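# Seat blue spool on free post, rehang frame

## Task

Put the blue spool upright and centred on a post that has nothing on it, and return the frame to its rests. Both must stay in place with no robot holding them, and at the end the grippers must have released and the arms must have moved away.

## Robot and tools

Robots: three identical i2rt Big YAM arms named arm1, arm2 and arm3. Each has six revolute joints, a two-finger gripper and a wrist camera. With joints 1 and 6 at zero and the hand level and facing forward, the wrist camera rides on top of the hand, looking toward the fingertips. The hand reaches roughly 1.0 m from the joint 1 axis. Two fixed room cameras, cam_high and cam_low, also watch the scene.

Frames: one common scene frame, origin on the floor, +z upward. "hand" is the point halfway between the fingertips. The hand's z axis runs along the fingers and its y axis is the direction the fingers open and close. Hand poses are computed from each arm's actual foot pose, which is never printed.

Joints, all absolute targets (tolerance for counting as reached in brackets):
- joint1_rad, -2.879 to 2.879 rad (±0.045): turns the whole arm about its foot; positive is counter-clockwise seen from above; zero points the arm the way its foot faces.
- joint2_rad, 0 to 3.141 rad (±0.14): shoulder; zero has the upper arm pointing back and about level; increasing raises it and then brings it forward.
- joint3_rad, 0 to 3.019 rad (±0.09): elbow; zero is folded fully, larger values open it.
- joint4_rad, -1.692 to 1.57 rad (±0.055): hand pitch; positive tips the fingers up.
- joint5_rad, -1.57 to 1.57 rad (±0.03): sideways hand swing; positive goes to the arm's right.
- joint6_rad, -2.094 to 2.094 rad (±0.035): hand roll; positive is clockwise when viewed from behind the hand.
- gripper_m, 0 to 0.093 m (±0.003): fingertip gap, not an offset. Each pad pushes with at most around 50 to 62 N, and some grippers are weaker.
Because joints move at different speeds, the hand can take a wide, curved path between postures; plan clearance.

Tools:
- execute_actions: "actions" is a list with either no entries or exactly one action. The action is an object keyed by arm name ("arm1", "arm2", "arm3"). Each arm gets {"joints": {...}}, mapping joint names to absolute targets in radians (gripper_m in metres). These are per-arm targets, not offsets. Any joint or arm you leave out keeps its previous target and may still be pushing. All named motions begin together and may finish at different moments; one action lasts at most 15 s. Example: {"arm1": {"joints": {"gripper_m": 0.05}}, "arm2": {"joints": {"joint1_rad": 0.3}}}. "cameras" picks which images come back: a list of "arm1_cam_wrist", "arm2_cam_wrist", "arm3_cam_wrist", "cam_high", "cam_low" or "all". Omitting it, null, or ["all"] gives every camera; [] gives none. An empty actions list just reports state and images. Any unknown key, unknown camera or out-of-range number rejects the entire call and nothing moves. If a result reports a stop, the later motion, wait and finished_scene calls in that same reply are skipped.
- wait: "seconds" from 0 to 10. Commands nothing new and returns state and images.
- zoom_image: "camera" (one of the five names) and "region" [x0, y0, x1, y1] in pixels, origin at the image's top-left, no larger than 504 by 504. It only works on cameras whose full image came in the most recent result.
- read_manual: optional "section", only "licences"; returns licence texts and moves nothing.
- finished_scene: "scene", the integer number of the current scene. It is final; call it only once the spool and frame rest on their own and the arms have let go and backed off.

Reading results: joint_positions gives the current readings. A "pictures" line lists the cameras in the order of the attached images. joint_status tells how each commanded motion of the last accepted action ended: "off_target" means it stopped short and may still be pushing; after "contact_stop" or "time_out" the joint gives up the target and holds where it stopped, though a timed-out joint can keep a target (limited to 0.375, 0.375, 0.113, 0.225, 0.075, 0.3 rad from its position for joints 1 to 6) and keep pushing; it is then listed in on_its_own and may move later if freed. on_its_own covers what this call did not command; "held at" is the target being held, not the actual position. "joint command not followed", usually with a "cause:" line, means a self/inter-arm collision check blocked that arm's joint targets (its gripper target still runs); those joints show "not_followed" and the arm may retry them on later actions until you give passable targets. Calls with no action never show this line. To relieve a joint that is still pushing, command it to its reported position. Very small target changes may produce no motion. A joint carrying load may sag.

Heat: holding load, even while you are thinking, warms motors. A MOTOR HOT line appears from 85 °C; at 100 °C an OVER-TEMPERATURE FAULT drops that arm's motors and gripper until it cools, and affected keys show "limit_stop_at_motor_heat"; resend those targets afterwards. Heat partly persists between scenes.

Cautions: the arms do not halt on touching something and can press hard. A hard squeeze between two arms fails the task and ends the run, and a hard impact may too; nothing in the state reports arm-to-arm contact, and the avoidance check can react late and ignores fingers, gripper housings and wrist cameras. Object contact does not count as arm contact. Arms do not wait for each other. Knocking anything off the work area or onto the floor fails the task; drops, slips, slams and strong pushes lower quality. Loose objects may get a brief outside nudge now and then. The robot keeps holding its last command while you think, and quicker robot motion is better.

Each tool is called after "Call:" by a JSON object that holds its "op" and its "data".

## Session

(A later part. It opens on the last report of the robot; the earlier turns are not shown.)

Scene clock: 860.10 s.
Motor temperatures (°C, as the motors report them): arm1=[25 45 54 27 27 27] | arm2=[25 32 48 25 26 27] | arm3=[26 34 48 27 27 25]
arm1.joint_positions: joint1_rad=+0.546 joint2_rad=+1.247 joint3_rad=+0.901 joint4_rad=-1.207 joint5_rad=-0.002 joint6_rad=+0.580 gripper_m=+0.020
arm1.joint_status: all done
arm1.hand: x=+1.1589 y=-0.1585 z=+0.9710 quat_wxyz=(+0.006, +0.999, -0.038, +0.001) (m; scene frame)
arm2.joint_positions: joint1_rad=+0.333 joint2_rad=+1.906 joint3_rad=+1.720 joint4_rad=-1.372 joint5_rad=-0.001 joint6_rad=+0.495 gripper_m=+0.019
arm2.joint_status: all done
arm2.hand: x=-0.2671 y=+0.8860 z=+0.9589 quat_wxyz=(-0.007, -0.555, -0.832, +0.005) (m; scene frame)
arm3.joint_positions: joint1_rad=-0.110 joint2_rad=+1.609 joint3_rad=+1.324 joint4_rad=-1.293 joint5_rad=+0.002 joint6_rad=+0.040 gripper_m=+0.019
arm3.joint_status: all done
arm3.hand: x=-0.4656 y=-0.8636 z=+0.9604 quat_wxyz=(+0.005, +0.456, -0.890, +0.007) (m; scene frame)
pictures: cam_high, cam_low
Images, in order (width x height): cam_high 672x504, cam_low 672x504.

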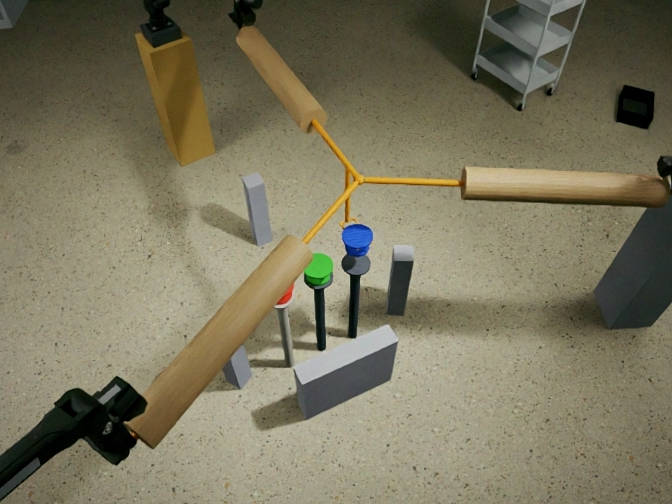

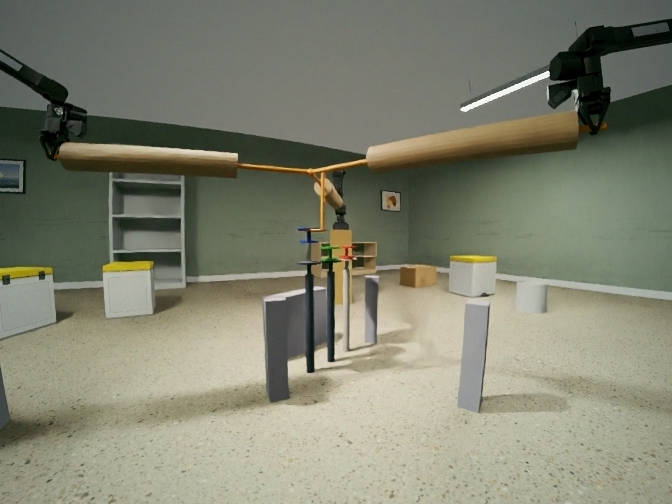

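Call:
{"op": "execute_actions", "data": {"actions": [{"arm1": {"joints": {"joint2_rad": 1.295, "joint3_rad": 0.861, "joint4_rad": -1.095}}, "arm2": {"joints": {"joint2_rad": 1.91, "joint3_rad": 1.679, "joint4_rad": -1.288}}, "arm3": {"joints": {"joint2_rad": 1.608, "joint3_rad": 1.277, "joint4_rad": -1.195}}}], "cameras": []}}

Call:
{"op": "execute_actions", "data": {"actions": [{"arm1": {"joints": {"joint2_rad": 1.3495, "joint3_rad": 0.806, "joint4_rad": -0.986}}, "arm2": {"joints": {"joint2_rad": 1.938, "joint3_rad": 1.626, "joint4_rad": -1.207}}, "arm3": {"joints": {"joint2_rad": 1.645, "joint3_rad": 1.224, "joint4_rad": -1.105}}}], "cameras": ["cam_high", "cam_low"]}}

Call:
{"op": "zoom_image", "data": {"camera": "cam_low", "region": [270, 190, 370, 290]}}

Call:
{"op": "zoom_image", "data": {"camera": "cam_high", "region": [290, 190, 410, 310]}}

Scene clock: 922.97 s.
Motor temperatures (°C, as the motors report them): arm1=[25 41 50 27 27 27] | arm2=[25 34 50 25 26 27] | arm3=[26 35 50 27 27 25]
arm1.joint_positions: joint1_rad=+0.546 joint2_rad=+1.310 joint3_rad=+0.848 joint4_rad=-1.109 joint5_rad=-0.006 joint6_rad=+0.580 gripper_m=+0.020
arm1.joint_status: all done
arm1.hand: x=+1.1582 y=-0.1601 z=+0.9327 quat_wxyz=(+0.003, +0.999, -0.039, +0.010) (m; scene frame)
arm2.joint_positions: joint1_rad=+0.332 joint2_rad=+1.933 joint3_rad=+1.662 joint4_rad=-1.289 joint5_rad=+0.000 joint6_rad=+0.497 gripper_m=+0.019
arm2.joint_status: all done
arm2.hand: x=-0.2665 y=+0.8844 z=+0.9224 quat_wxyz=(-0.006, -0.556, -0.831, +0.005) (m; scene frame)
arm3.joint_positions: joint1_rad=-0.111 joint2_rad=+1.624 joint3_rad=+1.268 joint4_rad=-1.211 joint5_rad=+0.000 joint6_rad=+0.040 gripper_m=+0.019
arm3.joint_status: all done
arm3.hand: x=-0.4659 y=-0.8640 z=+0.9332 quat_wxyz=(+0.001, +0.456, -0.890, +0.003) (m; scene frame)
pictures: none
No camera images: the call's "cameras" was empty. Leave "cameras" out to get every camera's image.

Scene clock: 923.80 s.
Motor temperatures (°C, as the motors report them): arm1=[25 41 50 27 27 27] | arm2=[25 34 50 25 26 27] | arm3=[26 35 50 27 27 25]
arm1.joint_positions: joint1_rad=+0.546 joint2_rad=+1.363 joint3_rad=+0.794 joint4_rad=-1.000 joint5_rad=-0.005 joint6_rad=+0.580 gripper_m=+0.020
arm1.joint_status: all done
arm1.hand: x=+1.1579 y=-0.1604 z=+0.8985 quat_wxyz=(+0.003, +0.999, -0.039, +0.009) (m; scene frame)
arm2.joint_positions: joint1_rad=+0.332 joint2_rad=+1.960 joint3_rad=+1.611 joint4_rad=-1.208 joint5_rad=+0.000 joint6_rad=+0.497 gripper_m=+0.019
arm2.joint_status: all done
arm2.hand: x=-0.2661 y=+0.8837 z=+0.8889 quat_wxyz=(-0.008, -0.556, -0.831, +0.005) (m; scene frame)
arm3.joint_positions: joint1_rad=-0.111 joint2_rad=+1.664 joint3_rad=+1.215 joint4_rad=-1.119 joint5_rad=+0.001 joint6_rad=+0.040 gripper_m=+0.019
arm3.joint_status: all done
arm3.hand: x=-0.4655 y=-0.8640 z=+0.8966 quat_wxyz=(+0.001, +0.456, -0.890, +0.004) (m; scene frame)
pictures: cam_high, cam_low
Images, in order (width x height): cam_high 672x504, cam_low 672x504.

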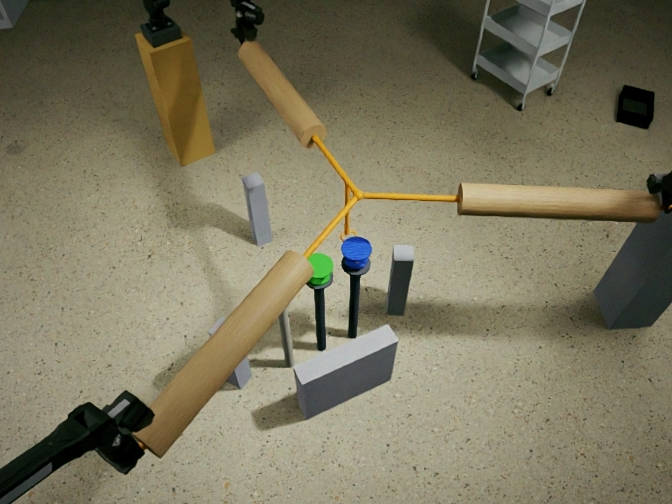

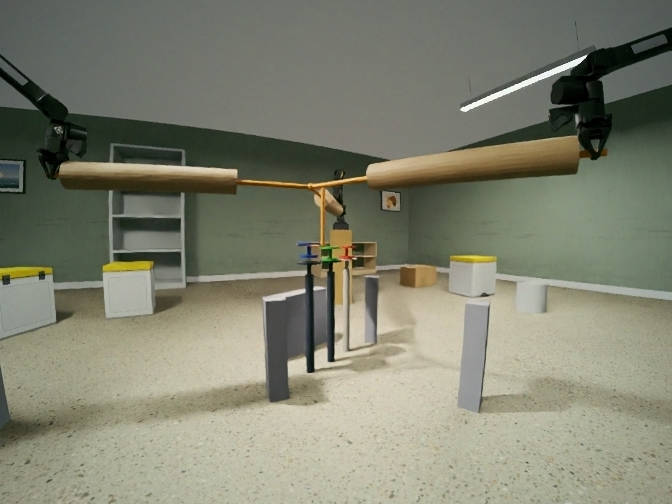

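Region (270, 190, 370, 290) of cam_low's 672x504 image, scaled by 5.040, with more detail than that image has.

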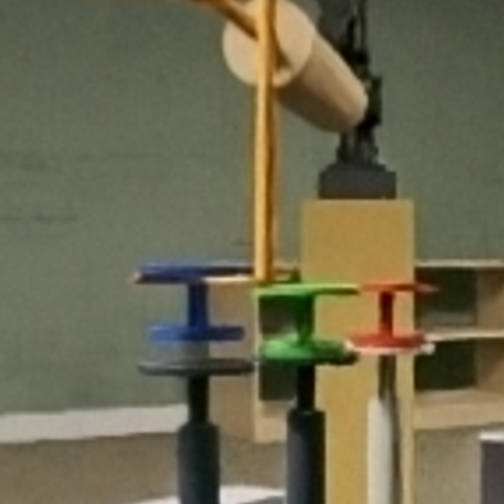

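Region (290, 190, 410, 310) of cam_high's 672x504 image, scaled by 4.200, with more detail than that image has.

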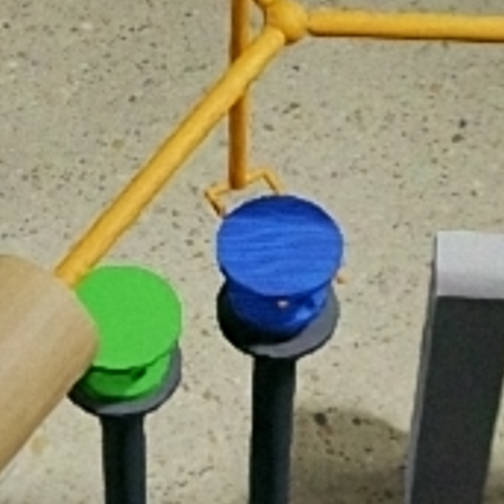

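Call:
{"op": "execute_actions", "data": {"actions": [{"arm1": {"joints": {"joint2_rad": 1.375, "joint3_rad": 0.769, "joint4_rad": -0.914}}, "arm2": {"joints": {"joint2_rad": 1.9525, "joint3_rad": 1.5995, "joint4_rad": -1.165}}, "arm3": {"joints": {"joint2_rad": 1.666, "joint3_rad": 1.194, "joint4_rad": -1.048}}}], "cameras": []}}

Call:
{"op": "execute_actions", "data": {"actions": [{"arm1": {"joints": {"joint2_rad": 1.423, "joint3_rad": 0.739, "joint4_rad": -0.836}}, "arm2": {"joints": {"joint2_rad": 1.977, "joint3_rad": 1.571, "joint4_rad": -1.112}}, "arm3": {"joints": {"joint2_rad": 1.698, "joint3_rad": 1.164, "joint4_rad": -0.987}}}], "cameras": ["cam_high", "cam_low"]}}

Call:
{"op": "zoom_image", "data": {"camera": "cam_low", "region": [270, 190, 370, 290]}}

Call:
{"op": "zoom_image", "data": {"camera": "cam_high", "region": [290, 190, 410, 310]}}

Scene clock: 938.93 s.
Motor temperatures (°C, as the motors report them): arm1=[25 41 49 27 27 27] | arm2=[25 34 47 25 26 27] | arm3=[26 35 46 27 27 25]
arm1.joint_positions: joint1_rad=+0.546 joint2_rad=+1.384 joint3_rad=+0.761 joint4_rad=-0.931 joint5_rad=-0.003 joint6_rad=+0.580 gripper_m=+0.020
arm1.joint_status: all done
arm1.hand: x=+1.1579 y=-0.1602 z=+0.8818 quat_wxyz=(+0.006, +0.999, -0.039, +0.002) (m; scene frame)
arm2.joint_positions: joint1_rad=+0.332 joint2_rad=+1.968 joint3_rad=+1.587 joint4_rad=-1.168 joint5_rad=+0.000 joint6_rad=+0.497 gripper_m=+0.019
arm2.joint_status: all done
arm2.hand: x=-0.2661 y=+0.8835 z=+0.8758 quat_wxyz=(-0.012, -0.556, -0.831, +0.006) (m; scene frame)
arm3.joint_positions: joint1_rad=-0.111 joint2_rad=+1.677 joint3_rad=+1.187 joint4_rad=-1.067 joint5_rad=+0.002 joint6_rad=+0.040 gripper_m=+0.019
arm3.joint_status: all done
arm3.hand: x=-0.4651 y=-0.8637 z=+0.8813 quat_wxyz=(-0.004, +0.456, -0.890, +0.001) (m; scene frame)
pictures: none
No camera images: the call's "cameras" was empty. Leave "cameras" out to get every camera's image.

Scene clock: 939.63 s.
Motor temperatures (°C, as the motors report them): arm1=[25 41 49 27 27 27] | arm2=[25 34 47 25 26 27] | arm3=[26 35 46 27 27 25]
arm1.joint_positions: joint1_rad=+0.546 joint2_rad=+1.435 joint3_rad=+0.733 joint4_rad=-0.853 joint5_rad=-0.002 joint6_rad=+0.580 gripper_m=+0.020
arm1.joint_status: all done
arm1.hand: x=+1.1575 y=-0.1605 z=+0.8573 quat_wxyz=(+0.006, +0.999, -0.039, +0.002) (m; scene frame)
arm2.joint_positions: joint1_rad=+0.332 joint2_rad=+1.996 joint3_rad=+1.560 joint4_rad=-1.113 joint5_rad=+0.000 joint6_rad=+0.497 gripper_m=+0.019
arm2.joint_status: all done
arm2.hand: x=-0.2658 y=+0.8830 z=+0.8502 quat_wxyz=(-0.012, -0.556, -0.831, +0.006) (m; scene frame)
arm3.joint_positions: joint1_rad=-0.111 joint2_rad=+1.713 joint3_rad=+1.158 joint4_rad=-1.004 joint5_rad=+0.002 joint6_rad=+0.039 gripper_m=+0.019
arm3.joint_status: all done
arm3.hand: x=-0.4649 y=-0.8637 z=+0.8559 quat_wxyz=(-0.003, +0.456, -0.890, +0.002) (m; scene frame)
pictures: cam_high, cam_low
Images, in order (width x height): cam_high 672x504, cam_low 672x504.

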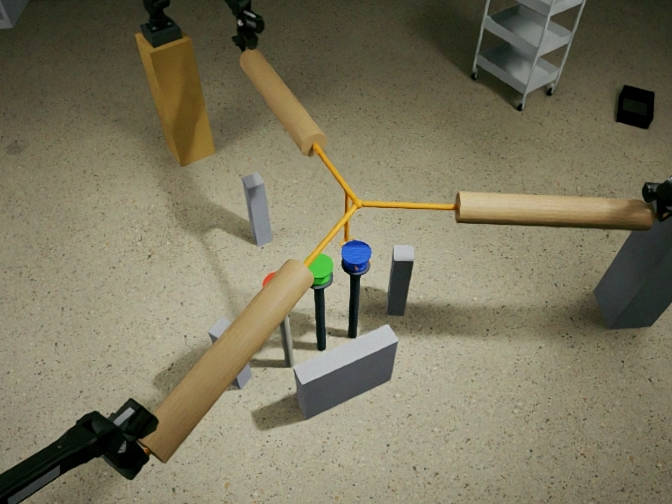

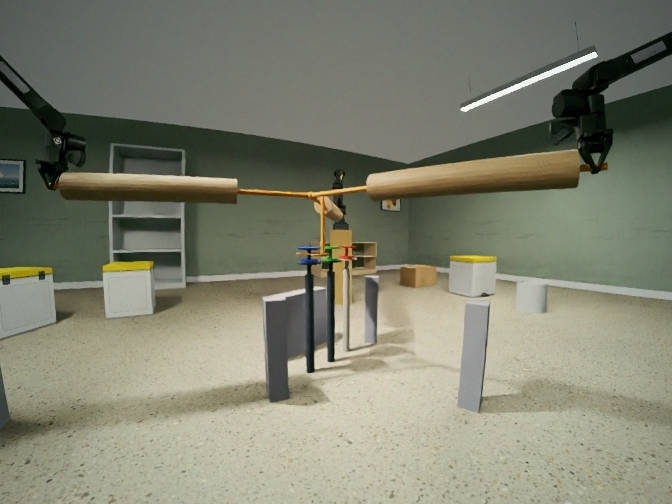

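Region (270, 190, 370, 290) of cam_low's 672x504 image, scaled by 5.040, with more detail than that image has.

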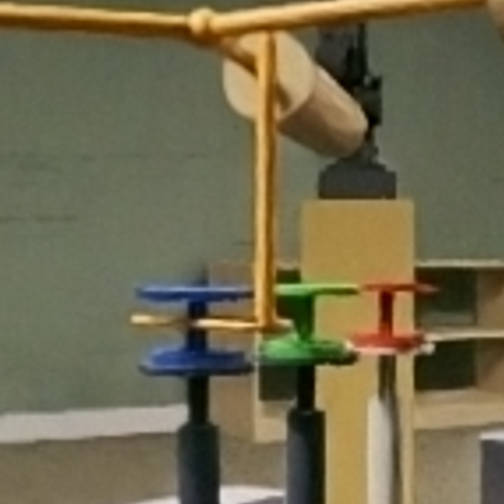

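Region (290, 190, 410, 310) of cam_high's 672x504 image, scaled by 4.200, with more detail than that image has.

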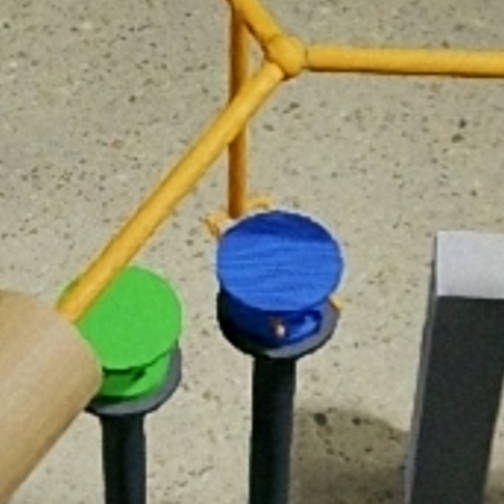

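Call:
{"op": "execute_actions", "data": {"actions": [{"arm1": {"joints": {"joint1_rad": 0.396, "joint2_rad": 1.423, "joint3_rad": 0.75, "joint4_rad": -0.86, "joint6_rad": 0.424}}, "arm2": {"joints": {"joint1_rad": 0.37, "joint2_rad": 1.872, "joint3_rad": 1.418, "joint4_rad": -1.058, "joint6_rad": 0.546}}, "arm3": {"joints": {"joint1_rad": -0.0215, "joint2_rad": 1.769, "joint3_rad": 1.302, "joint4_rad": -1.043, "joint6_rad": 0.1355}}}], "cameras": []}}

Call:
{"op": "execute_actions", "data": {"actions": [{"arm1": {"joints": {"joint1_rad": 0.249, "joint2_rad": 1.438, "joint3_rad": 0.795, "joint4_rad": -0.868, "joint6_rad": 0.277}}, "arm2": {"joints": {"joint1_rad": 0.4185, "joint2_rad": 1.779, "joint3_rad": 1.271, "joint4_rad": -1.0085, "joint6_rad": 0.5945}}, "arm3": {"joints": {"joint1_rad": 0.053, "joint2_rad": 1.841, "joint3_rad": 1.409, "joint4_rad": -1.078, "joint6_rad": 0.21}}}], "cameras": []}}

Call:
{"op": "execute_actions", "data": {"actions": [{"arm1": {"joints": {"joint1_rad": 0.11, "joint2_rad": 1.471, "joint3_rad": 0.834, "joint4_rad": -0.874, "joint6_rad": 0.138}}, "arm2": {"joints": {"joint1_rad": 0.478, "joint2_rad": 1.689, "joint3_rad": 1.138, "joint4_rad": -0.969, "joint6_rad": 0.654}}, "arm3": {"joints": {"joint1_rad": 0.119, "joint2_rad": 1.92, "joint3_rad": 1.533, "joint4_rad": -1.122, "joint6_rad": 0.276}}}], "cameras": ["cam_high", "cam_low"]}}

Call:
{"op": "zoom_image", "data": {"camera": "cam_high", "region": [240, 150, 420, 330]}}

Scene clock: 1008.70 s.
Motor temperatures (°C, as the motors report them): arm1=[25 40 47 27 27 27] | arm2=[25 35 44 25 26 27] | arm3=[26 35 43 27 27 25]
arm1.joint_positions: joint1_rad=+0.393 joint2_rad=+1.435 joint3_rad=+0.733 joint4_rad=-0.853 joint5_rad=-0.002 joint6_rad=+0.428 gripper_m=+0.020
arm1.joint_status: all done
arm1.hand: x=+1.1365 y=-0.1142 z=+0.8569 quat_wxyz=(+0.005, +0.999, -0.039, +0.002) (m; scene frame)
arm2.joint_positions: joint1_rad=+0.376 joint2_rad=+1.901 joint3_rad=+1.403 joint4_rad=-1.059 joint5_rad=-0.003 joint6_rad=+0.538 gripper_m=+0.019
arm2.joint_status: all done
arm2.hand: x=-0.2848 y=+0.9297 z=+0.8483 quat_wxyz=(-0.008, -0.555, -0.832, +0.004) (m; scene frame)
arm3.joint_positions: joint1_rad=-0.022 joint2_rad=+1.782 joint3_rad=+1.249 joint4_rad=-1.029 joint5_rad=+0.004 joint6_rad=+0.127 gripper_m=+0.019
arm3.joint_status: all done
arm3.hand: x=-0.4867 y=-0.8174 z=+0.8536 quat_wxyz=(-0.002, +0.457, -0.890, +0.003) (m; scene frame)
pictures: none
No camera images: the call's "cameras" was empty. Leave "cameras" out to get every camera's image.

Scene clock: 1009.57 s.
Motor temperatures (°C, as the motors report them): arm1=[25 40 48 27 27 27] | arm2=[25 35 44 25 26 27] | arm3=[26 35 44 27 27 25]
arm1.joint_positions: joint1_rad=+0.245 joint2_rad=+1.440 joint3_rad=+0.745 joint4_rad=-0.853 joint5_rad=-0.001 joint6_rad=+0.280 gripper_m=+0.020
arm1.joint_status: all done
arm1.hand: x=+1.1175 y=-0.0676 z=+0.8586 quat_wxyz=(+0.004, +0.999, -0.039, -0.002) (m; scene frame)
arm2.joint_positions: joint1_rad=+0.426 joint2_rad=+1.803 joint3_rad=+1.260 joint4_rad=-1.010 joint5_rad=-0.003 joint6_rad=+0.587 gripper_m=+0.019
arm2.joint_status: all done
arm2.hand: x=-0.3035 y=+0.9753 z=+0.8492 quat_wxyz=(-0.009, -0.554, -0.832, +0.003) (m; scene frame)
arm3.joint_positions: joint1_rad=+0.049 joint2_rad=+1.852 joint3_rad=+1.357 joint4_rad=-1.066 joint5_rad=+0.005 joint6_rad=+0.198 gripper_m=+0.019
arm3.joint_status: all done
arm3.hand: x=-0.5051 y=-0.7723 z=+0.8546 quat_wxyz=(-0.003, +0.456, -0.890, +0.003) (m; scene frame)
pictures: none
No camera images: the call's "cameras" was empty. Leave "cameras" out to get every camera's image.

Scene clock: 1010.47 s.
Motor temperatures (°C, as the motors report them): arm1=[25 40 48 27 27 27] | arm2=[25 35 44 25 26 27] | arm3=[26 36 44 27 27 25]
arm1.joint_positions: joint1_rad=+0.106 joint2_rad=+1.477 joint3_rad=+0.789 joint4_rad=-0.861 joint5_rad=+0.000 joint6_rad=+0.141 gripper_m=+0.020
arm1.joint_status: all done
arm1.hand: x=+1.0963 y=-0.0216 z=+0.8590 quat_wxyz=(+0.002, +0.999, -0.039, -0.002) (m; scene frame)
arm2.joint_positions: joint1_rad=+0.484 joint2_rad=+1.712 joint3_rad=+1.126 joint4_rad=-0.967 joint5_rad=-0.003 joint6_rad=+0.646 gripper_m=+0.019
arm2.joint_status: all done
arm2.hand: x=-0.3235 y=+1.0213 z=+0.8478 quat_wxyz=(-0.009, -0.554, -0.832, +0.003) (m; scene frame)
arm3.joint_positions: joint1_rad=+0.116 joint2_rad=+1.933 joint3_rad=+1.478 joint4_rad=-1.109 joint5_rad=+0.005 joint6_rad=+0.266 gripper_m=+0.019
arm3.joint_status: all done
arm3.hand: x=-0.5263 y=-0.7271 z=+0.8531 quat_wxyz=(-0.002, +0.456, -0.890, +0.003) (m; scene frame)
pictures: cam_high, cam_low
Images, in order (width x height): cam_high 672x504, cam_low 672x504.

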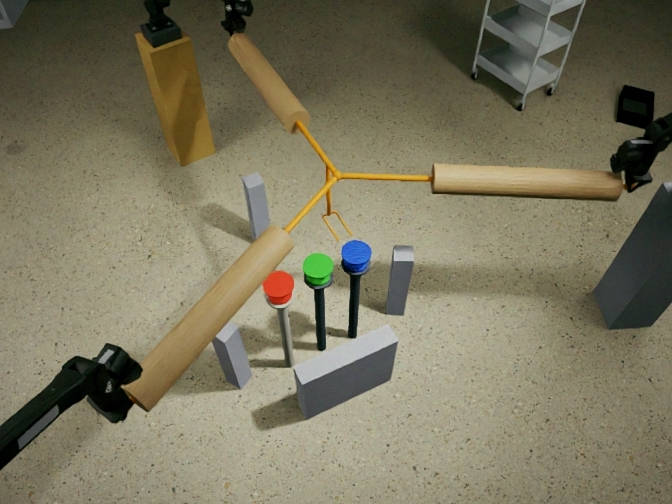

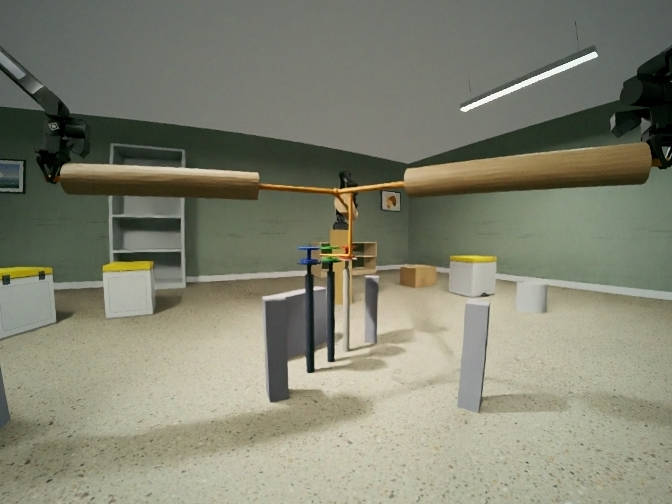

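Region (240, 150, 420, 330) of cam_high's 672x504 image, scaled by 2.800, with more detail than that image has.

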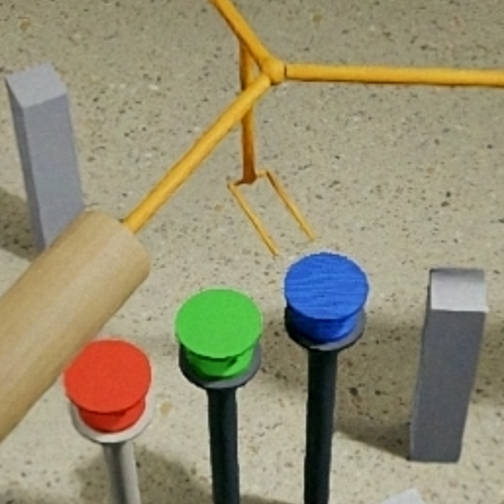

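Call:
{"op": "execute_actions", "data": {"actions": [{"arm1": {"joints": {"joint1_rad": 0.078, "joint2_rad": 1.606, "joint3_rad": 1.0, "joint4_rad": -0.9065, "joint6_rad": 0.106}}, "arm2": {"joints": {"joint1_rad": 0.43, "joint2_rad": 1.5665, "joint3_rad": 0.9735, "joint4_rad": -0.934, "joint6_rad": 0.585}}, "arm3": {"joints": {"joint1_rad": 0.223, "joint2_rad": 1.893, "joint3_rad": 1.4625, "joint4_rad": -1.094, "joint6_rad": 0.38}}}], "cameras": []}}

Call:
{"op": "execute_actions", "data": {"actions": [{"arm1": {"joints": {"joint1_rad": 0.052, "joint2_rad": 1.731, "joint3_rad": 1.181, "joint4_rad": -0.9556, "joint6_rad": 0.081}}, "arm2": {"joints": {"joint1_rad": 0.363, "joint2_rad": 1.4427, "joint3_rad": 0.824, "joint4_rad": -0.913, "joint6_rad": 0.518}}, "arm3": {"joints": {"joint1_rad": 0.329, "joint2_rad": 1.888, "joint3_rad": 1.455, "joint4_rad": -1.092, "joint6_rad": 0.486}}}], "cameras": []}}

Call:
{"op": "execute_actions", "data": {"actions": [{"arm1": {"joints": {"joint1_rad": 0.032, "joint2_rad": 1.856, "joint3_rad": 1.376, "joint4_rad": -1.0214, "joint6_rad": 0.061}}, "arm2": {"joints": {"joint1_rad": 0.273, "joint2_rad": 1.313, "joint3_rad": 0.69, "joint4_rad": -0.916, "joint6_rad": 0.428}}, "arm3": {"joints": {"joint1_rad": 0.435, "joint2_rad": 1.906, "joint3_rad": 1.505, "joint4_rad": -1.11, "joint6_rad": 0.592}}}], "cameras": ["cam_high"]}}

Scene clock: 1030.90 s.
Motor temperatures (°C, as the motors report them): arm1=[25 40 51 27 27 27] | arm2=[25 34 44 25 26 27] | arm3=[26 37 48 27 27 25]
arm1.joint_positions: joint1_rad=+0.077 joint2_rad=+1.622 joint3_rad=+0.961 joint4_rad=-0.893 joint5_rad=+0.004 joint6_rad=+0.110 gripper_m=+0.020
arm1.joint_status: all done
arm1.hand: x=+1.0351 y=-0.0127 z=+0.8578 quat_wxyz=(+0.000, +0.999, -0.038, +0.000) (m; scene frame)
arm2.joint_positions: joint1_rad=+0.437 joint2_rad=+1.584 joint3_rad=+0.958 joint4_rad=-0.930 joint5_rad=-0.006 joint6_rad=+0.598 gripper_m=+0.019
arm2.joint_status: all done
arm2.hand: x=-0.3828 y=+1.0341 z=+0.8478 quat_wxyz=(-0.008, -0.554, -0.832, +0.002) (m; scene frame)
arm3.joint_positions: joint1_rad=+0.230 joint2_rad=+1.927 joint3_rad=+1.458 joint4_rad=-1.101 joint5_rad=+0.003 joint6_rad=+0.380 gripper_m=+0.019
arm3.joint_status: all done
arm3.hand: x=-0.5890 y=-0.7137 z=+0.8493 quat_wxyz=(+0.001, +0.456, -0.890, +0.004) (m; scene frame)
pictures: none
No camera images: the call's "cameras" was empty. Leave "cameras" out to get every camera's image.

Scene clock: 1031.87 s.
Motor temperatures (°C, as the motors report them): arm1=[25 40 51 27 27 27] | arm2=[25 34 44 25 26 27] | arm3=[26 37 48 27 27 25]
arm1.joint_positions: joint1_rad=+0.048 joint2_rad=+1.748 joint3_rad=+1.135 joint4_rad=-0.940 joint5_rad=+0.002 joint6_rad=+0.081 gripper_m=+0.020
arm1.joint_status: all done
arm1.hand: x=+0.9775 y=-0.0013 z=+0.8572 quat_wxyz=(+0.000, +0.999, -0.038, +0.000) (m; scene frame)
arm2.joint_positions: joint1_rad=+0.368 joint2_rad=+1.458 joint3_rad=+0.807 joint4_rad=-0.908 joint5_rad=-0.004 joint6_rad=+0.529 gripper_m=+0.019
arm2.joint_status: all done
arm2.hand: x=-0.4425 y=+1.0433 z=+0.8465 quat_wxyz=(-0.007, -0.554, -0.832, +0.003) (m; scene frame)
arm3.joint_positions: joint1_rad=+0.333 joint2_rad=+1.920 joint3_rad=+1.445 joint4_rad=-1.092 joint5_rad=+0.004 joint6_rad=+0.483 gripper_m=+0.019
arm3.joint_status: all done
arm3.hand: x=-0.6458 y=-0.7050 z=+0.8486 quat_wxyz=(-0.001, +0.456, -0.890, +0.003) (m; scene frame)
pictures: none
No camera images: the call's "cameras" was empty. Leave "cameras" out to get every camera's image.

Scene clock: 1032.83 s.
Motor temperatures (°C, as the motors report them): arm1=[25 40 51 27 27 27] | arm2=[25 34 44 25 26 27] | arm3=[26 37 48 27 27 25]
arm1.joint_positions: joint1_rad=+0.029 joint2_rad=+1.873 joint3_rad=+1.323 joint4_rad=-1.000 joint5_rad=+0.002 joint6_rad=+0.061 gripper_m=+0.020
arm1.joint_status: all done
arm1.hand: x=+0.9198 y=+0.0082 z=+0.8569 quat_wxyz=(+0.000, +0.999, -0.037, -0.002) (m; scene frame)
arm2.joint_positions: joint1_rad=+0.272 joint2_rad=+1.326 joint3_rad=+0.675 joint4_rad=-0.909 joint5_rad=-0.001 joint6_rad=+0.433 gripper_m=+0.019
arm2.joint_status: all done
arm2.hand: x=-0.5020 y=+1.0515 z=+0.8465 quat_wxyz=(-0.006, -0.554, -0.832, +0.005) (m; scene frame)
arm3.joint_positions: joint1_rad=+0.436 joint2_rad=+1.920 joint3_rad=+1.458 joint4_rad=-1.103 joint5_rad=+0.004 joint6_rad=+0.586 gripper_m=+0.019
arm3.joint_status: all done
arm3.hand: x=-0.7029 y=-0.6971 z=+0.8530 quat_wxyz=(-0.001, +0.456, -0.890, +0.002) (m; scene frame)
pictures: cam_high
Images, in order (width x height): cam_high 672x504.

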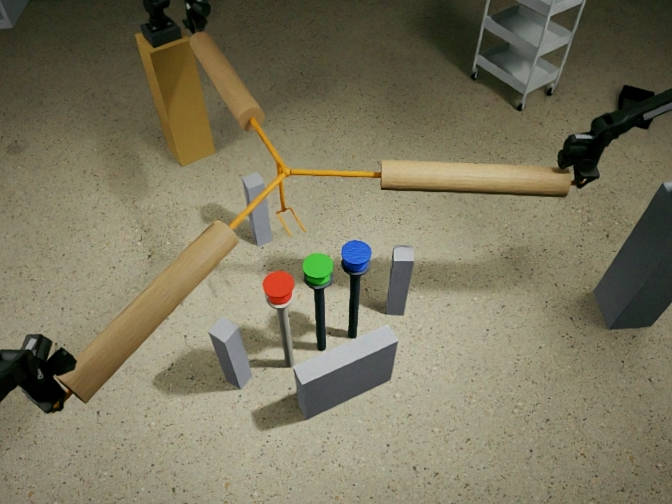

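Call:
{"op": "execute_actions", "data": {"actions": [{"arm1": {"joints": {"joint2_rad": 1.966, "joint3_rad": 1.295, "joint4_rad": -0.851}}, "arm2": {"joints": {"joint1_rad": 0.277, "joint2_rad": 1.483, "joint3_rad": 0.6145, "joint4_rad": -0.666, "joint6_rad": 0.44}}, "arm3": {"joints": {"joint1_rad": 0.43, "joint2_rad": 1.994, "joint3_rad": 1.41, "joint4_rad": -0.946, "joint6_rad": 0.582}}}], "cameras": []}}

Call:
{"op": "execute_actions", "data": {"actions": [{"arm1": {"joints": {"joint2_rad": 2.096, "joint3_rad": 1.277, "joint4_rad": -0.707}}, "arm2": {"joints": {"joint2_rad": 1.707, "joint3_rad": 0.575, "joint4_rad": -0.407}}, "arm3": {"joints": {"joint2_rad": 2.109, "joint3_rad": 1.381, "joint4_rad": -0.804}}}], "cameras": []}}

Call:
{"op": "execute_actions", "data": {"actions": [{"arm1": {"joints": {"joint2_rad": 2.242, "joint3_rad": 1.327, "joint4_rad": -0.58}}, "arm2": {"joints": {"joint1_rad": 0.283, "joint2_rad": 1.961, "joint3_rad": 0.595, "joint4_rad": -0.165, "joint6_rad": 0.446}}, "arm3": {"joints": {"joint2_rad": 2.242, "joint3_rad": 1.41, "joint4_rad": -0.677}}}], "cameras": []}}

Call:
{"op": "execute_actions", "data": {"actions": [{"arm1": {"joints": {"joint2_rad": 2.4, "joint3_rad": 1.378, "joint4_rad": -0.475}}, "arm2": {"joints": {"joint2_rad": 2.217, "joint3_rad": 0.652, "joint4_rad": 0.032}}, "arm3": {"joints": {"joint2_rad": 2.389, "joint3_rad": 1.453, "joint4_rad": -0.57}}}], "cameras": ["cam_high", "cam_low"]}}

Scene clock: 1098.57 s.
Motor temperatures (°C, as the motors report them): arm1=[25 44 55 27 27 27] | arm2=[25 31 43 25 26 27] | arm3=[26 38 49 27 27 25]
arm1.joint_positions: joint1_rad=+0.027 joint2_rad=+2.002 joint3_rad=+1.290 joint4_rad=-0.856 joint5_rad=+0.002 joint6_rad=+0.060 gripper_m=+0.020
arm1.joint_status: all done
arm1.hand: x=+0.9194 y=+0.0096 z=+0.7811 quat_wxyz=(+0.000, +0.999, -0.038, +0.007) (m; scene frame)
arm2.joint_positions: joint1_rad=+0.273 joint2_rad=+1.498 joint3_rad=+0.607 joint4_rad=-0.673 joint5_rad=-0.002 joint6_rad=+0.433 gripper_m=+0.019
arm2.joint_status: all done
arm2.hand: x=-0.5013 y=+1.0506 z=+0.7795 quat_wxyz=(-0.004, -0.554, -0.832, +0.004) (m; scene frame)
arm3.joint_positions: joint1_rad=+0.432 joint2_rad=+2.024 joint3_rad=+1.404 joint4_rad=-0.950 joint5_rad=+0.001 joint6_rad=+0.582 gripper_m=+0.019
arm3.joint_status: all done
arm3.hand: x=-0.7012 y=-0.6966 z=+0.7795 quat_wxyz=(+0.002, +0.456, -0.890, +0.003) (m; scene frame)
pictures: none
No camera images: the call's "cameras" was empty. Leave "cameras" out to get every camera's image.

Scene clock: 1099.53 s.
Motor temperatures (°C, as the motors report them): arm1=[25 44 54 27 27 27] | arm2=[25 31 43 25 26 27] | arm3=[26 38 49 27 27 25]
arm1.joint_positions: joint1_rad=+0.027 joint2_rad=+2.127 joint3_rad=+1.274 joint4_rad=-0.711 joint5_rad=+0.003 joint6_rad=+0.060 gripper_m=+0.020
arm1.joint_status: all done
arm1.hand: x=+0.9198 y=+0.0093 z=+0.7134 quat_wxyz=(+0.000, +0.999, -0.038, +0.005) (m; scene frame)
arm2.joint_positions: joint1_rad=+0.273 joint2_rad=+1.721 joint3_rad=+0.573 joint4_rad=-0.413 joint5_rad=-0.002 joint6_rad=+0.433 gripper_m=+0.019
arm2.joint_status: all done
arm2.hand: x=-0.5009 y=+1.0493 z=+0.7099 quat_wxyz=(-0.005, -0.554, -0.832, +0.004) (m; scene frame)
arm3.joint_positions: joint1_rad=+0.430 joint2_rad=+2.138 joint3_rad=+1.378 joint4_rad=-0.808 joint5_rad=+0.002 joint6_rad=+0.579 gripper_m=+0.019
arm3.joint_status: all done
arm3.hand: x=-0.6995 y=-0.6973 z=+0.7102 quat_wxyz=(+0.001, +0.456, -0.890, +0.003) (m; scene frame)
pictures: none
No camera images: the call's "cameras" was empty. Leave "cameras" out to get every camera's image.

Scene clock: 1100.50 s.
Motor temperatures (°C, as the motors report them): arm1=[25 44 54 27 27 27] | arm2=[25 31 43 25 26 27] | arm3=[26 38 48 27 27 25]
arm1.joint_positions: joint1_rad=+0.030 joint2_rad=+2.269 joint3_rad=+1.289 joint4_rad=-0.584 joint5_rad=+0.001 joint6_rad=+0.060 gripper_m=+0.020
arm1.joint_status: all done
arm1.hand: x=+0.9214 y=+0.0074 z=+0.6444 quat_wxyz=(+0.000, +0.999, -0.037, +0.005) (m; scene frame)
arm2.joint_positions: joint1_rad=+0.281 joint2_rad=+1.973 joint3_rad=+0.589 joint4_rad=-0.174 joint5_rad=+0.000 joint6_rad=+0.441 gripper_m=+0.019
arm2.joint_status: all done
arm2.hand: x=-0.4978 y=+1.0485 z=+0.6408 quat_wxyz=(-0.007, -0.554, -0.833, +0.006) (m; scene frame)
arm3.joint_positions: joint1_rad=+0.426 joint2_rad=+2.266 joint3_rad=+1.378 joint4_rad=-0.672 joint5_rad=+0.002 joint6_rad=+0.576 gripper_m=+0.019
arm3.joint_status: all done
arm3.hand: x=-0.6974 y=-0.6981 z=+0.6412 quat_wxyz=(-0.001, +0.456, -0.890, +0.000) (m; scene frame)
pictures: none
No camera images: the call's "cameras" was empty. Leave "cameras" out to get every camera's image.

Scene clock: 1101.43 s.
Motor temperatures (°C, as the motors report them): arm1=[25 44 54 27 27 27] | arm2=[25 31 42 25 26 27] | arm3=[26 38 48 27 27 25]
arm1.joint_positions: joint1_rad=+0.032 joint2_rad=+2.428 joint3_rad=+1.344 joint4_rad=-0.480 joint5_rad=+0.000 joint6_rad=+0.062 gripper_m=+0.020
arm1.joint_status: all done
arm1.hand: x=+0.9215 y=+0.0061 z=+0.5742 quat_wxyz=(+0.001, +0.999, -0.037, +0.005) (m; scene frame)
arm2.joint_positions: joint1_rad=+0.281 joint2_rad=+2.229 joint3_rad=+0.652 joint4_rad=+0.020 joint5_rad=-0.001 joint6_rad=+0.441 gripper_m=+0.019
arm2.joint_status: all done
arm2.hand: x=-0.4972 y=+1.0474 z=+0.5701 quat_wxyz=(-0.007, -0.554, -0.833, +0.005) (m; scene frame)
arm3.joint_positions: joint1_rad=+0.425 joint2_rad=+2.414 joint3_rad=+1.419 joint4_rad=-0.567 joint5_rad=+0.002 joint6_rad=+0.575 gripper_m=+0.019
arm3.joint_status: all done
arm3.hand: x=-0.6968 y=-0.6988 z=+0.5714 quat_wxyz=(-0.001, +0.456, -0.890, +0.001) (m; scene frame)
pictures: cam_high, cam_low
Images, in order (width x height): cam_high 672x504, cam_low 672x504.

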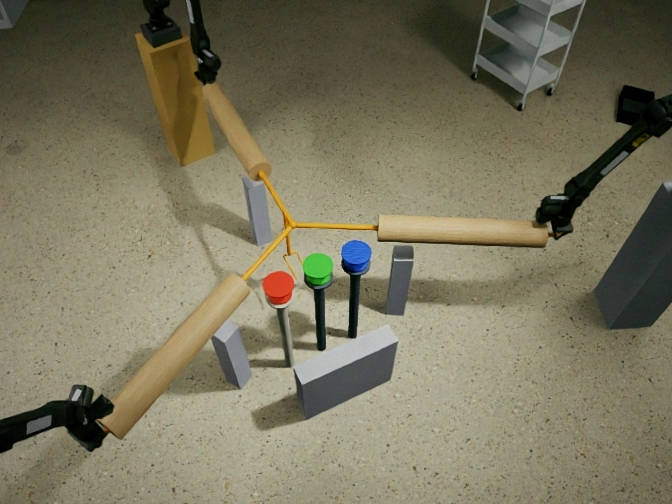

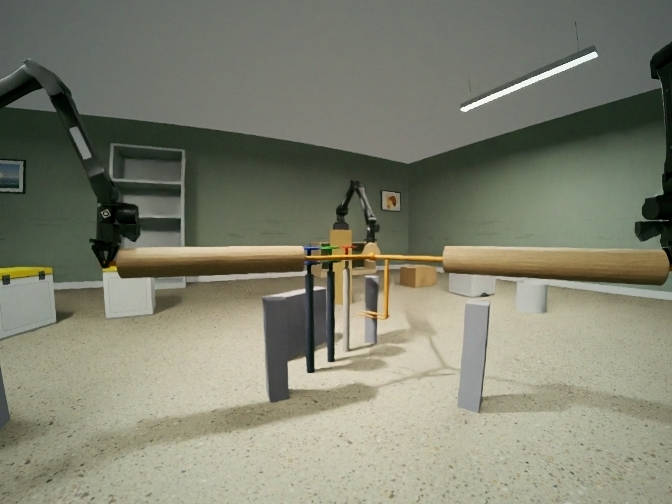

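Call:
{"op": "execute_actions", "data": {"actions": [{"arm1": {"joints": {"joint2_rad": 2.554, "joint3_rad": 1.465, "joint4_rad": -0.401}}, "arm2": {"joints": {"joint1_rad": 0.29, "joint2_rad": 2.451, "joint3_rad": 0.738, "joint4_rad": 0.1735, "joint6_rad": 0.454}}, "arm3": {"joints": {"joint1_rad": 0.432, "joint2_rad": 2.535, "joint3_rad": 1.529, "joint4_rad": -0.4935}}}], "cameras": []}}

Call:
{"op": "execute_actions", "data": {"actions": [{"arm1": {"joints": {"joint2_rad": 2.62, "joint3_rad": 1.502, "joint4_rad": -0.38}}, "arm2": {"joints": {"joint2_rad": 2.534, "joint3_rad": 0.783, "joint4_rad": 0.208}}, "arm3": {"joints": {"joint2_rad": 2.599, "joint3_rad": 1.56, "joint4_rad": -0.468}}}], "cameras": ["cam_high", "cam_low"]}}

Call:
{"op": "zoom_image", "data": {"camera": "cam_high", "region": [200, 170, 450, 420]}}

Scene clock: 1112.87 s.
Motor temperatures (°C, as the motors report them): arm1=[25 45 51 27 27 27] | arm2=[25 32 40 25 26 27] | arm3=[26 39 46 27 27 25]
arm1.joint_positions: joint1_rad=+0.032 joint2_rad=+2.583 joint3_rad=+1.432 joint4_rad=-0.409 joint5_rad=-0.001 joint6_rad=+0.064 gripper_m=+0.020
arm1.joint_status: all done
arm1.hand: x=+0.9187 y=+0.0057 z=+0.5093 quat_wxyz=(+0.001, +0.999, -0.038, +0.004) (m; scene frame)
arm2.joint_positions: joint1_rad=+0.290 joint2_rad=+2.462 joint3_rad=+0.742 joint4_rad=+0.164 joint5_rad=+0.000 joint6_rad=+0.450 gripper_m=+0.019
arm2.joint_status: all done
arm2.hand: x=-0.4973 y=+1.0499 z=+0.5016 quat_wxyz=(-0.008, -0.554, -0.832, +0.006) (m; scene frame)
arm3.joint_positions: joint1_rad=+0.430 joint2_rad=+2.561 joint3_rad=+1.495 joint4_rad=-0.495 joint5_rad=+0.001 joint6_rad=+0.581 gripper_m=+0.019
arm3.joint_status: all done
arm3.hand: x=-0.6995 y=-0.6960 z=+0.5073 quat_wxyz=(-0.001, +0.455, -0.890, +0.000) (m; scene frame)
pictures: none
No camera images: the call's "cameras" was empty. Leave "cameras" out to get every camera's image.

Scene clock: 1113.60 s.
Motor temperatures (°C, as the motors report them): arm1=[25 45 51 27 27 27] | arm2=[25 32 40 25 26 27] | arm3=[26 39 46 27 27 25]
arm1.joint_positions: joint1_rad=+0.032 joint2_rad=+2.633 joint3_rad=+1.465 joint4_rad=-0.394 joint5_rad=-0.001 joint6_rad=+0.064 gripper_m=+0.020
arm1.joint_status: all done
arm1.hand: x=+0.9184 y=+0.0057 z=+0.4888 quat_wxyz=(+0.001, +0.999, -0.038, +0.004) (m; scene frame)
arm2.joint_positions: joint1_rad=+0.290 joint2_rad=+2.543 joint3_rad=+0.787 joint4_rad=+0.200 joint5_rad=-0.001 joint6_rad=+0.450 gripper_m=+0.019
arm2.joint_status: all done
arm2.hand: x=-0.4974 y=+1.0498 z=+0.4760 quat_wxyz=(-0.008, -0.554, -0.832, +0.005) (m; scene frame)
arm3.joint_positions: joint1_rad=+0.430 joint2_rad=+2.610 joint3_rad=+1.525 joint4_rad=-0.476 joint5_rad=+0.002 joint6_rad=+0.581 gripper_m=+0.019
arm3.joint_status: all done
arm3.hand: x=-0.6998 y=-0.6958 z=+0.4862 quat_wxyz=(-0.001, +0.456, -0.890, +0.000) (m; scene frame)
pictures: cam_high, cam_low
Images, in order (width x height): cam_high 672x504, cam_low 672x504.

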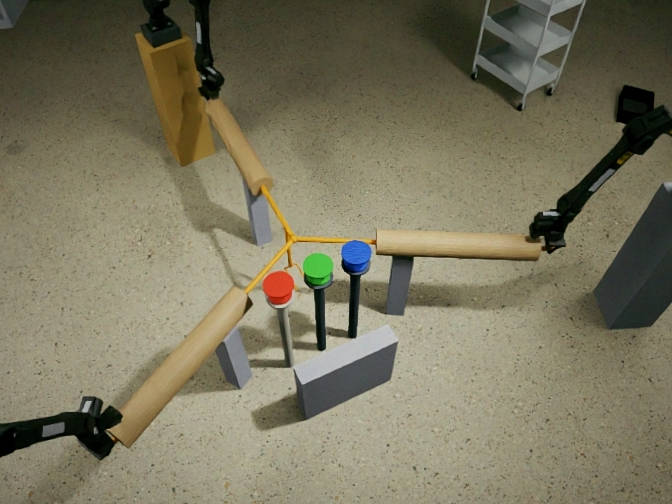

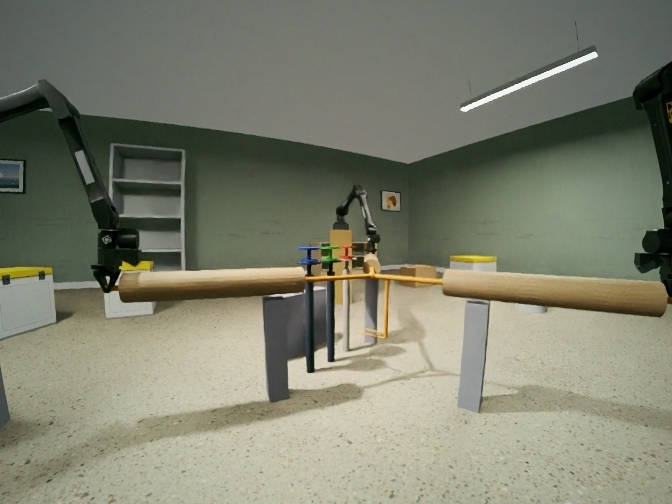

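Region (200, 170, 450, 420) of cam_high's 672x504 image, scaled by 2.016, with more detail than that image has.

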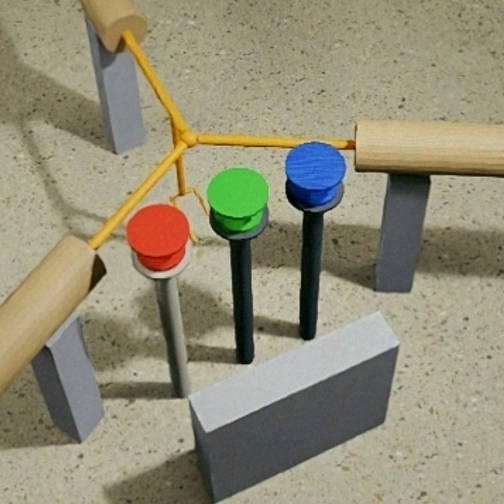

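Call:
{"op": "execute_actions", "data": {"actions": [{"arm1": {"joints": {"joint2_rad": 2.662, "joint3_rad": 1.528, "joint4_rad": -0.366}}, "arm2": {"joints": {"joint2_rad": 2.574, "joint3_rad": 0.805, "joint4_rad": 0.222}}, "arm3": {"joints": {"joint2_rad": 2.638, "joint3_rad": 1.584, "joint4_rad": -0.456}}}], "cameras": ["cam_low"]}}

Scene clock: 1122.67 s.
Motor temperatures (°C, as the motors report them): arm1=[25 45 49 27 27 27] | arm2=[25 32 39 25 26 27] | arm3=[26 39 45 27 27 25]
arm1.joint_positions: joint1_rad=+0.032 joint2_rad=+2.669 joint3_rad=+1.491 joint4_rad=-0.383 joint5_rad=-0.001 joint6_rad=+0.064 gripper_m=+0.020
arm1.joint_status: all done
arm1.hand: x=+0.9178 y=+0.0057 z=+0.4741 quat_wxyz=(+0.001, +0.999, -0.038, +0.004) (m; scene frame)
arm2.joint_positions: joint1_rad=+0.290 joint2_rad=+2.576 joint3_rad=+0.806 joint4_rad=+0.213 joint5_rad=-0.001 joint6_rad=+0.450 gripper_m=+0.019
arm2.joint_status: all done
arm2.hand: x=-0.4977 y=+1.0499 z=+0.4653 quat_wxyz=(-0.007, -0.554, -0.832, +0.005) (m; scene frame)
arm3.joint_positions: joint1_rad=+0.430 joint2_rad=+2.643 joint3_rad=+1.547 joint4_rad=-0.467 joint5_rad=+0.000 joint6_rad=+0.581 gripper_m=+0.019
arm3.joint_status: all done
arm3.hand: x=-0.7002 y=-0.6956 z=+0.4723 quat_wxyz=(+0.000, +0.456, -0.890, +0.000) (m; scene frame)
pictures: cam_low
Images, in order (width x height): cam_low 672x504.

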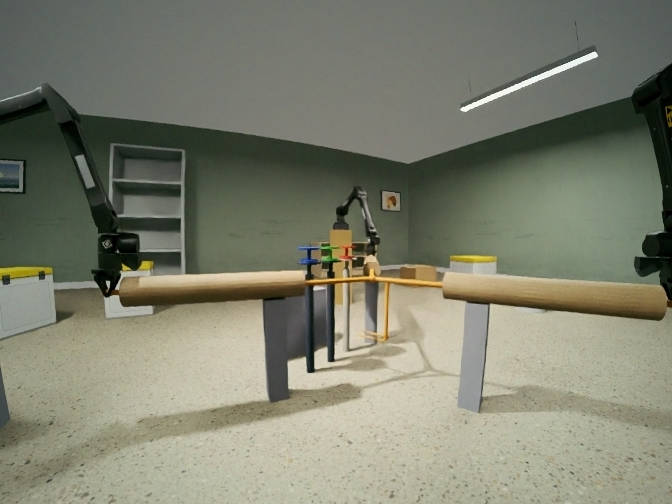

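Call:
{"op": "execute_actions", "data": {"actions": [{"arm1": {"joints": {"joint2_rad": 2.662, "joint3_rad": 1.5, "joint4_rad": -0.383, "gripper_m": 0.07}}, "arm2": {"joints": {"joint2_rad": 2.574, "joint3_rad": 0.8, "joint4_rad": 0.213, "gripper_m": 0.07}}, "arm3": {"joints": {"joint2_rad": 2.64, "joint3_rad": 1.555, "joint4_rad": -0.467, "gripper_m": 0.07}}}], "cameras": []}}

Call:
{"op": "execute_actions", "data": {"actions": [{"arm1": {"joints": {"joint2_rad": 2.56, "joint3_rad": 1.415, "joint4_rad": -0.42}}, "arm2": {"joints": {"joint2_rad": 2.45, "joint3_rad": 0.72, "joint4_rad": 0.15}}, "arm3": {"joints": {"joint2_rad": 2.545, "joint3_rad": 1.48, "joint4_rad": -0.51}}}], "cameras": []}}

Call:
{"op": "execute_actions", "data": {"actions": [{"arm1": {"joints": {"joint2_rad": 2.39, "joint3_rad": 1.32, "joint4_rad": -0.5}}, "arm2": {"joints": {"joint2_rad": 2.21, "joint3_rad": 0.62, "joint4_rad": 0.01}}, "arm3": {"joints": {"joint2_rad": 2.385, "joint3_rad": 1.4, "joint4_rad": -0.595}}}], "cameras": ["cam_high", "cam_low"]}}

Scene clock: 1133.97 s.
Motor temperatures (°C, as the motors report them): arm1=[25 45 49 27 27 27] | arm2=[25 32 39 25 26 27] | arm3=[26 40 44 27 27 25]
arm1.joint_positions: joint1_rad=+0.032 joint2_rad=+2.669 joint3_rad=+1.491 joint4_rad=-0.383 joint5_rad=-0.001 joint6_rad=+0.064 gripper_m=+0.070
arm1.joint_status: all done
arm1.hand: x=+0.9176 y=+0.0057 z=+0.4743 quat_wxyz=(+0.001, +0.999, -0.038, +0.003) (m; scene frame)
arm2.joint_positions: joint1_rad=+0.290 joint2_rad=+2.576 joint3_rad=+0.806 joint4_rad=+0.213 joint5_rad=-0.001 joint6_rad=+0.450 gripper_m=+0.070
arm2.joint_status: all done
arm2.hand: x=-0.4979 y=+1.0501 z=+0.4653 quat_wxyz=(-0.007, -0.554, -0.832, +0.005) (m; scene frame)
arm3.joint_positions: joint1_rad=+0.430 joint2_rad=+2.642 joint3_rad=+1.547 joint4_rad=-0.467 joint5_rad=+0.000 joint6_rad=+0.581 gripper_m=+0.070
arm3.joint_status: all done
arm3.hand: x=-0.7001 y=-0.6951 z=+0.4729 quat_wxyz=(+0.000, +0.456, -0.890, +0.000) (m; scene frame)
pictures: none
No camera images: the call's "cameras" was empty. Leave "cameras" out to get every camera's image.

Scene clock: 1134.97 s.
Motor temperatures (°C, as the motors report them): arm1=[25 45 48 27 27 27] | arm2=[25 32 39 25 26 27] | arm3=[26 40 43 27 27 25]
arm1.joint_positions: joint1_rad=+0.032 joint2_rad=+2.567 joint3_rad=+1.414 joint4_rad=-0.410 joint5_rad=-0.001 joint6_rad=+0.064 gripper_m=+0.070
arm1.joint_status: all done
arm1.hand: x=+0.9222 y=+0.0057 z=+0.5150 quat_wxyz=(+0.001, +0.999, -0.038, +0.005) (m; scene frame)
arm2.joint_positions: joint1_rad=+0.290 joint2_rad=+2.448 joint3_rad=+0.721 joint4_rad=+0.156 joint5_rad=-0.001 joint6_rad=+0.450 gripper_m=+0.070
arm2.joint_status: all done
arm2.hand: x=-0.5043 y=+1.0563 z=+0.5065 quat_wxyz=(+0.000, -0.554, -0.832, +0.004) (m; scene frame)
arm3.joint_positions: joint1_rad=+0.430 joint2_rad=+2.536 joint3_rad=+1.483 joint4_rad=-0.503 joint5_rad=+0.000 joint6_rad=+0.581 gripper_m=+0.070
arm3.joint_status: all done
arm3.hand: x=-0.7001 y=-0.6945 z=+0.5181 quat_wxyz=(-0.001, +0.456, -0.890, -0.002) (m; scene frame)
pictures: none
No camera images: the call's "cameras" was empty. Leave "cameras" out to get every camera's image.

Scene clock: 1136.20 s.
Motor temperatures (°C, as the motors report them): arm1=[25 45 48 27 27 27] | arm2=[25 32 39 25 26 27] | arm3=[26 40 43 27 27 25]
arm1.joint_positions: joint1_rad=+0.032 joint2_rad=+2.381 joint3_rad=+1.312 joint4_rad=-0.491 joint5_rad=-0.001 joint6_rad=+0.064 gripper_m=+0.070
arm1.joint_status: all done
arm1.hand: x=+0.9246 y=+0.0058 z=+0.5925 quat_wxyz=(+0.001, +0.999, -0.038, +0.003) (m; scene frame)
arm2.joint_positions: joint1_rad=+0.290 joint2_rad=+2.202 joint3_rad=+0.623 joint4_rad=+0.017 joint5_rad=-0.001 joint6_rad=+0.450 gripper_m=+0.070
arm2.joint_status: all done
arm2.hand: x=-0.5022 y=+1.0554 z=+0.5779 quat_wxyz=(-0.005, -0.554, -0.832, +0.005) (m; scene frame)
arm3.joint_positions: joint1_rad=+0.430 joint2_rad=+2.365 joint3_rad=+1.395 joint4_rad=-0.588 joint5_rad=+0.000 joint6_rad=+0.581 gripper_m=+0.070
arm3.joint_status: all done
arm3.hand: x=-0.7003 y=-0.6996 z=+0.5925 quat_wxyz=(-0.001, +0.456, -0.890, -0.002) (m; scene frame)
pictures: cam_high, cam_low
Images, in order (width x height): cam_high 672x504, cam_low 672x504.

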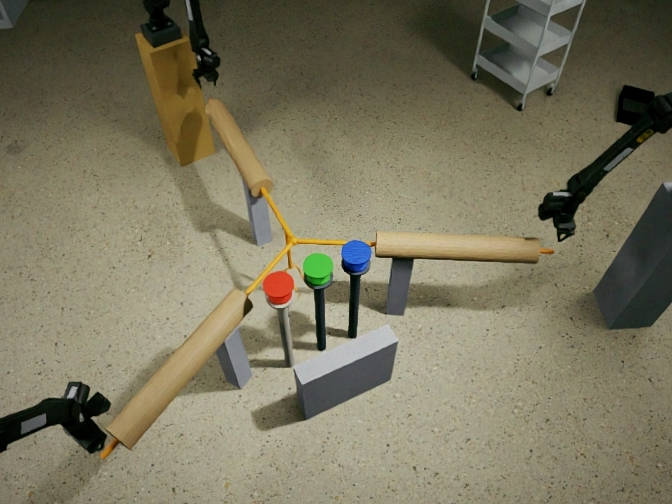

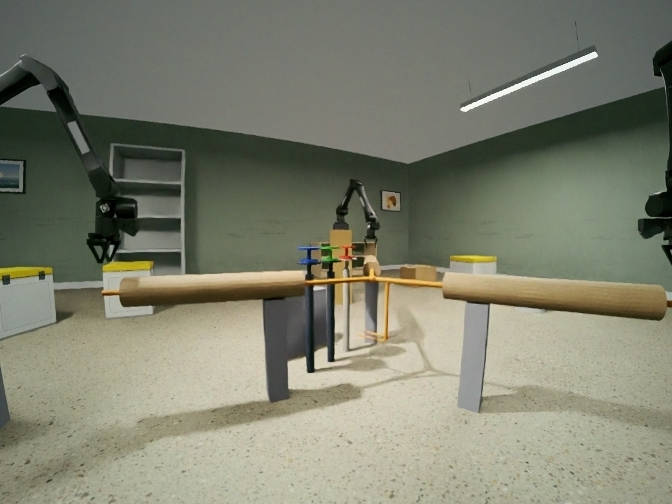

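Call:
{"op": "execute_actions", "data": {"actions": [{"arm1": {"joints": {"joint2_rad": 1.7, "joint3_rad": 0.8, "joint4_rad": -0.5}}, "arm2": {"joints": {"joint2_rad": 1.6, "joint3_rad": 0.6, "joint4_rad": -0.4}}, "arm3": {"joints": {"joint2_rad": 1.7, "joint3_rad": 0.8, "joint4_rad": -0.5}}}], "cameras": ["cam_high"]}}

Call:
{"op": "finished_scene", "data": {"scene": 1}}

Scene clock: 1144.03 s.
Motor temperatures (°C, as the motors report them): arm1=[25 45 48 27 27 27] | arm2=[25 32 38 25 26 27] | arm3=[26 39 42 27 27 25]
arm1.joint_positions: joint1_rad=+0.032 joint2_rad=+1.698 joint3_rad=+0.807 joint4_rad=-0.492 joint5_rad=-0.001 joint6_rad=+0.064 gripper_m=+0.070
arm1.joint_status: all done
arm1.hand: x=+1.0275 y=+0.0051 z=+0.7913 quat_wxyz=(+0.004, +0.996, -0.037, -0.085) (m; scene frame)
arm2.joint_positions: joint1_rad=+0.290 joint2_rad=+1.598 joint3_rad=+0.597 joint4_rad=-0.390 joint5_rad=-0.001 joint6_rad=+0.450 gripper_m=+0.070
arm2.joint_status: all done
arm2.hand: x=-0.4635 y=+1.0234 z=+0.7530 quat_wxyz=(-0.089, -0.551, -0.829, +0.017) (m; scene frame)
arm3.joint_positions: joint1_rad=+0.430 joint2_rad=+1.698 joint3_rad=+0.808 joint4_rad=-0.510 joint5_rad=+0.000 joint6_rad=+0.581 gripper_m=+0.070
arm3.joint_status: all done
arm3.hand: x=-0.7063 y=-0.8372 z=+0.7657 quat_wxyz=(-0.040, +0.454, -0.887, -0.070) (m; scene frame)
pictures: cam_high
Images, in order (width x height): cam_high 672x504.

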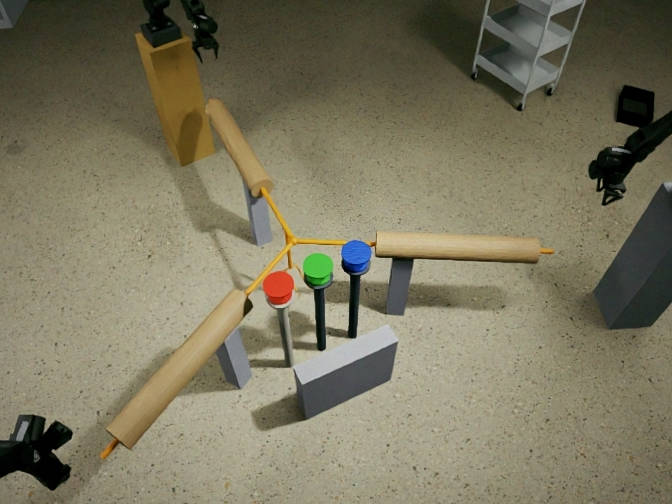

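The scene is finished: the task was done.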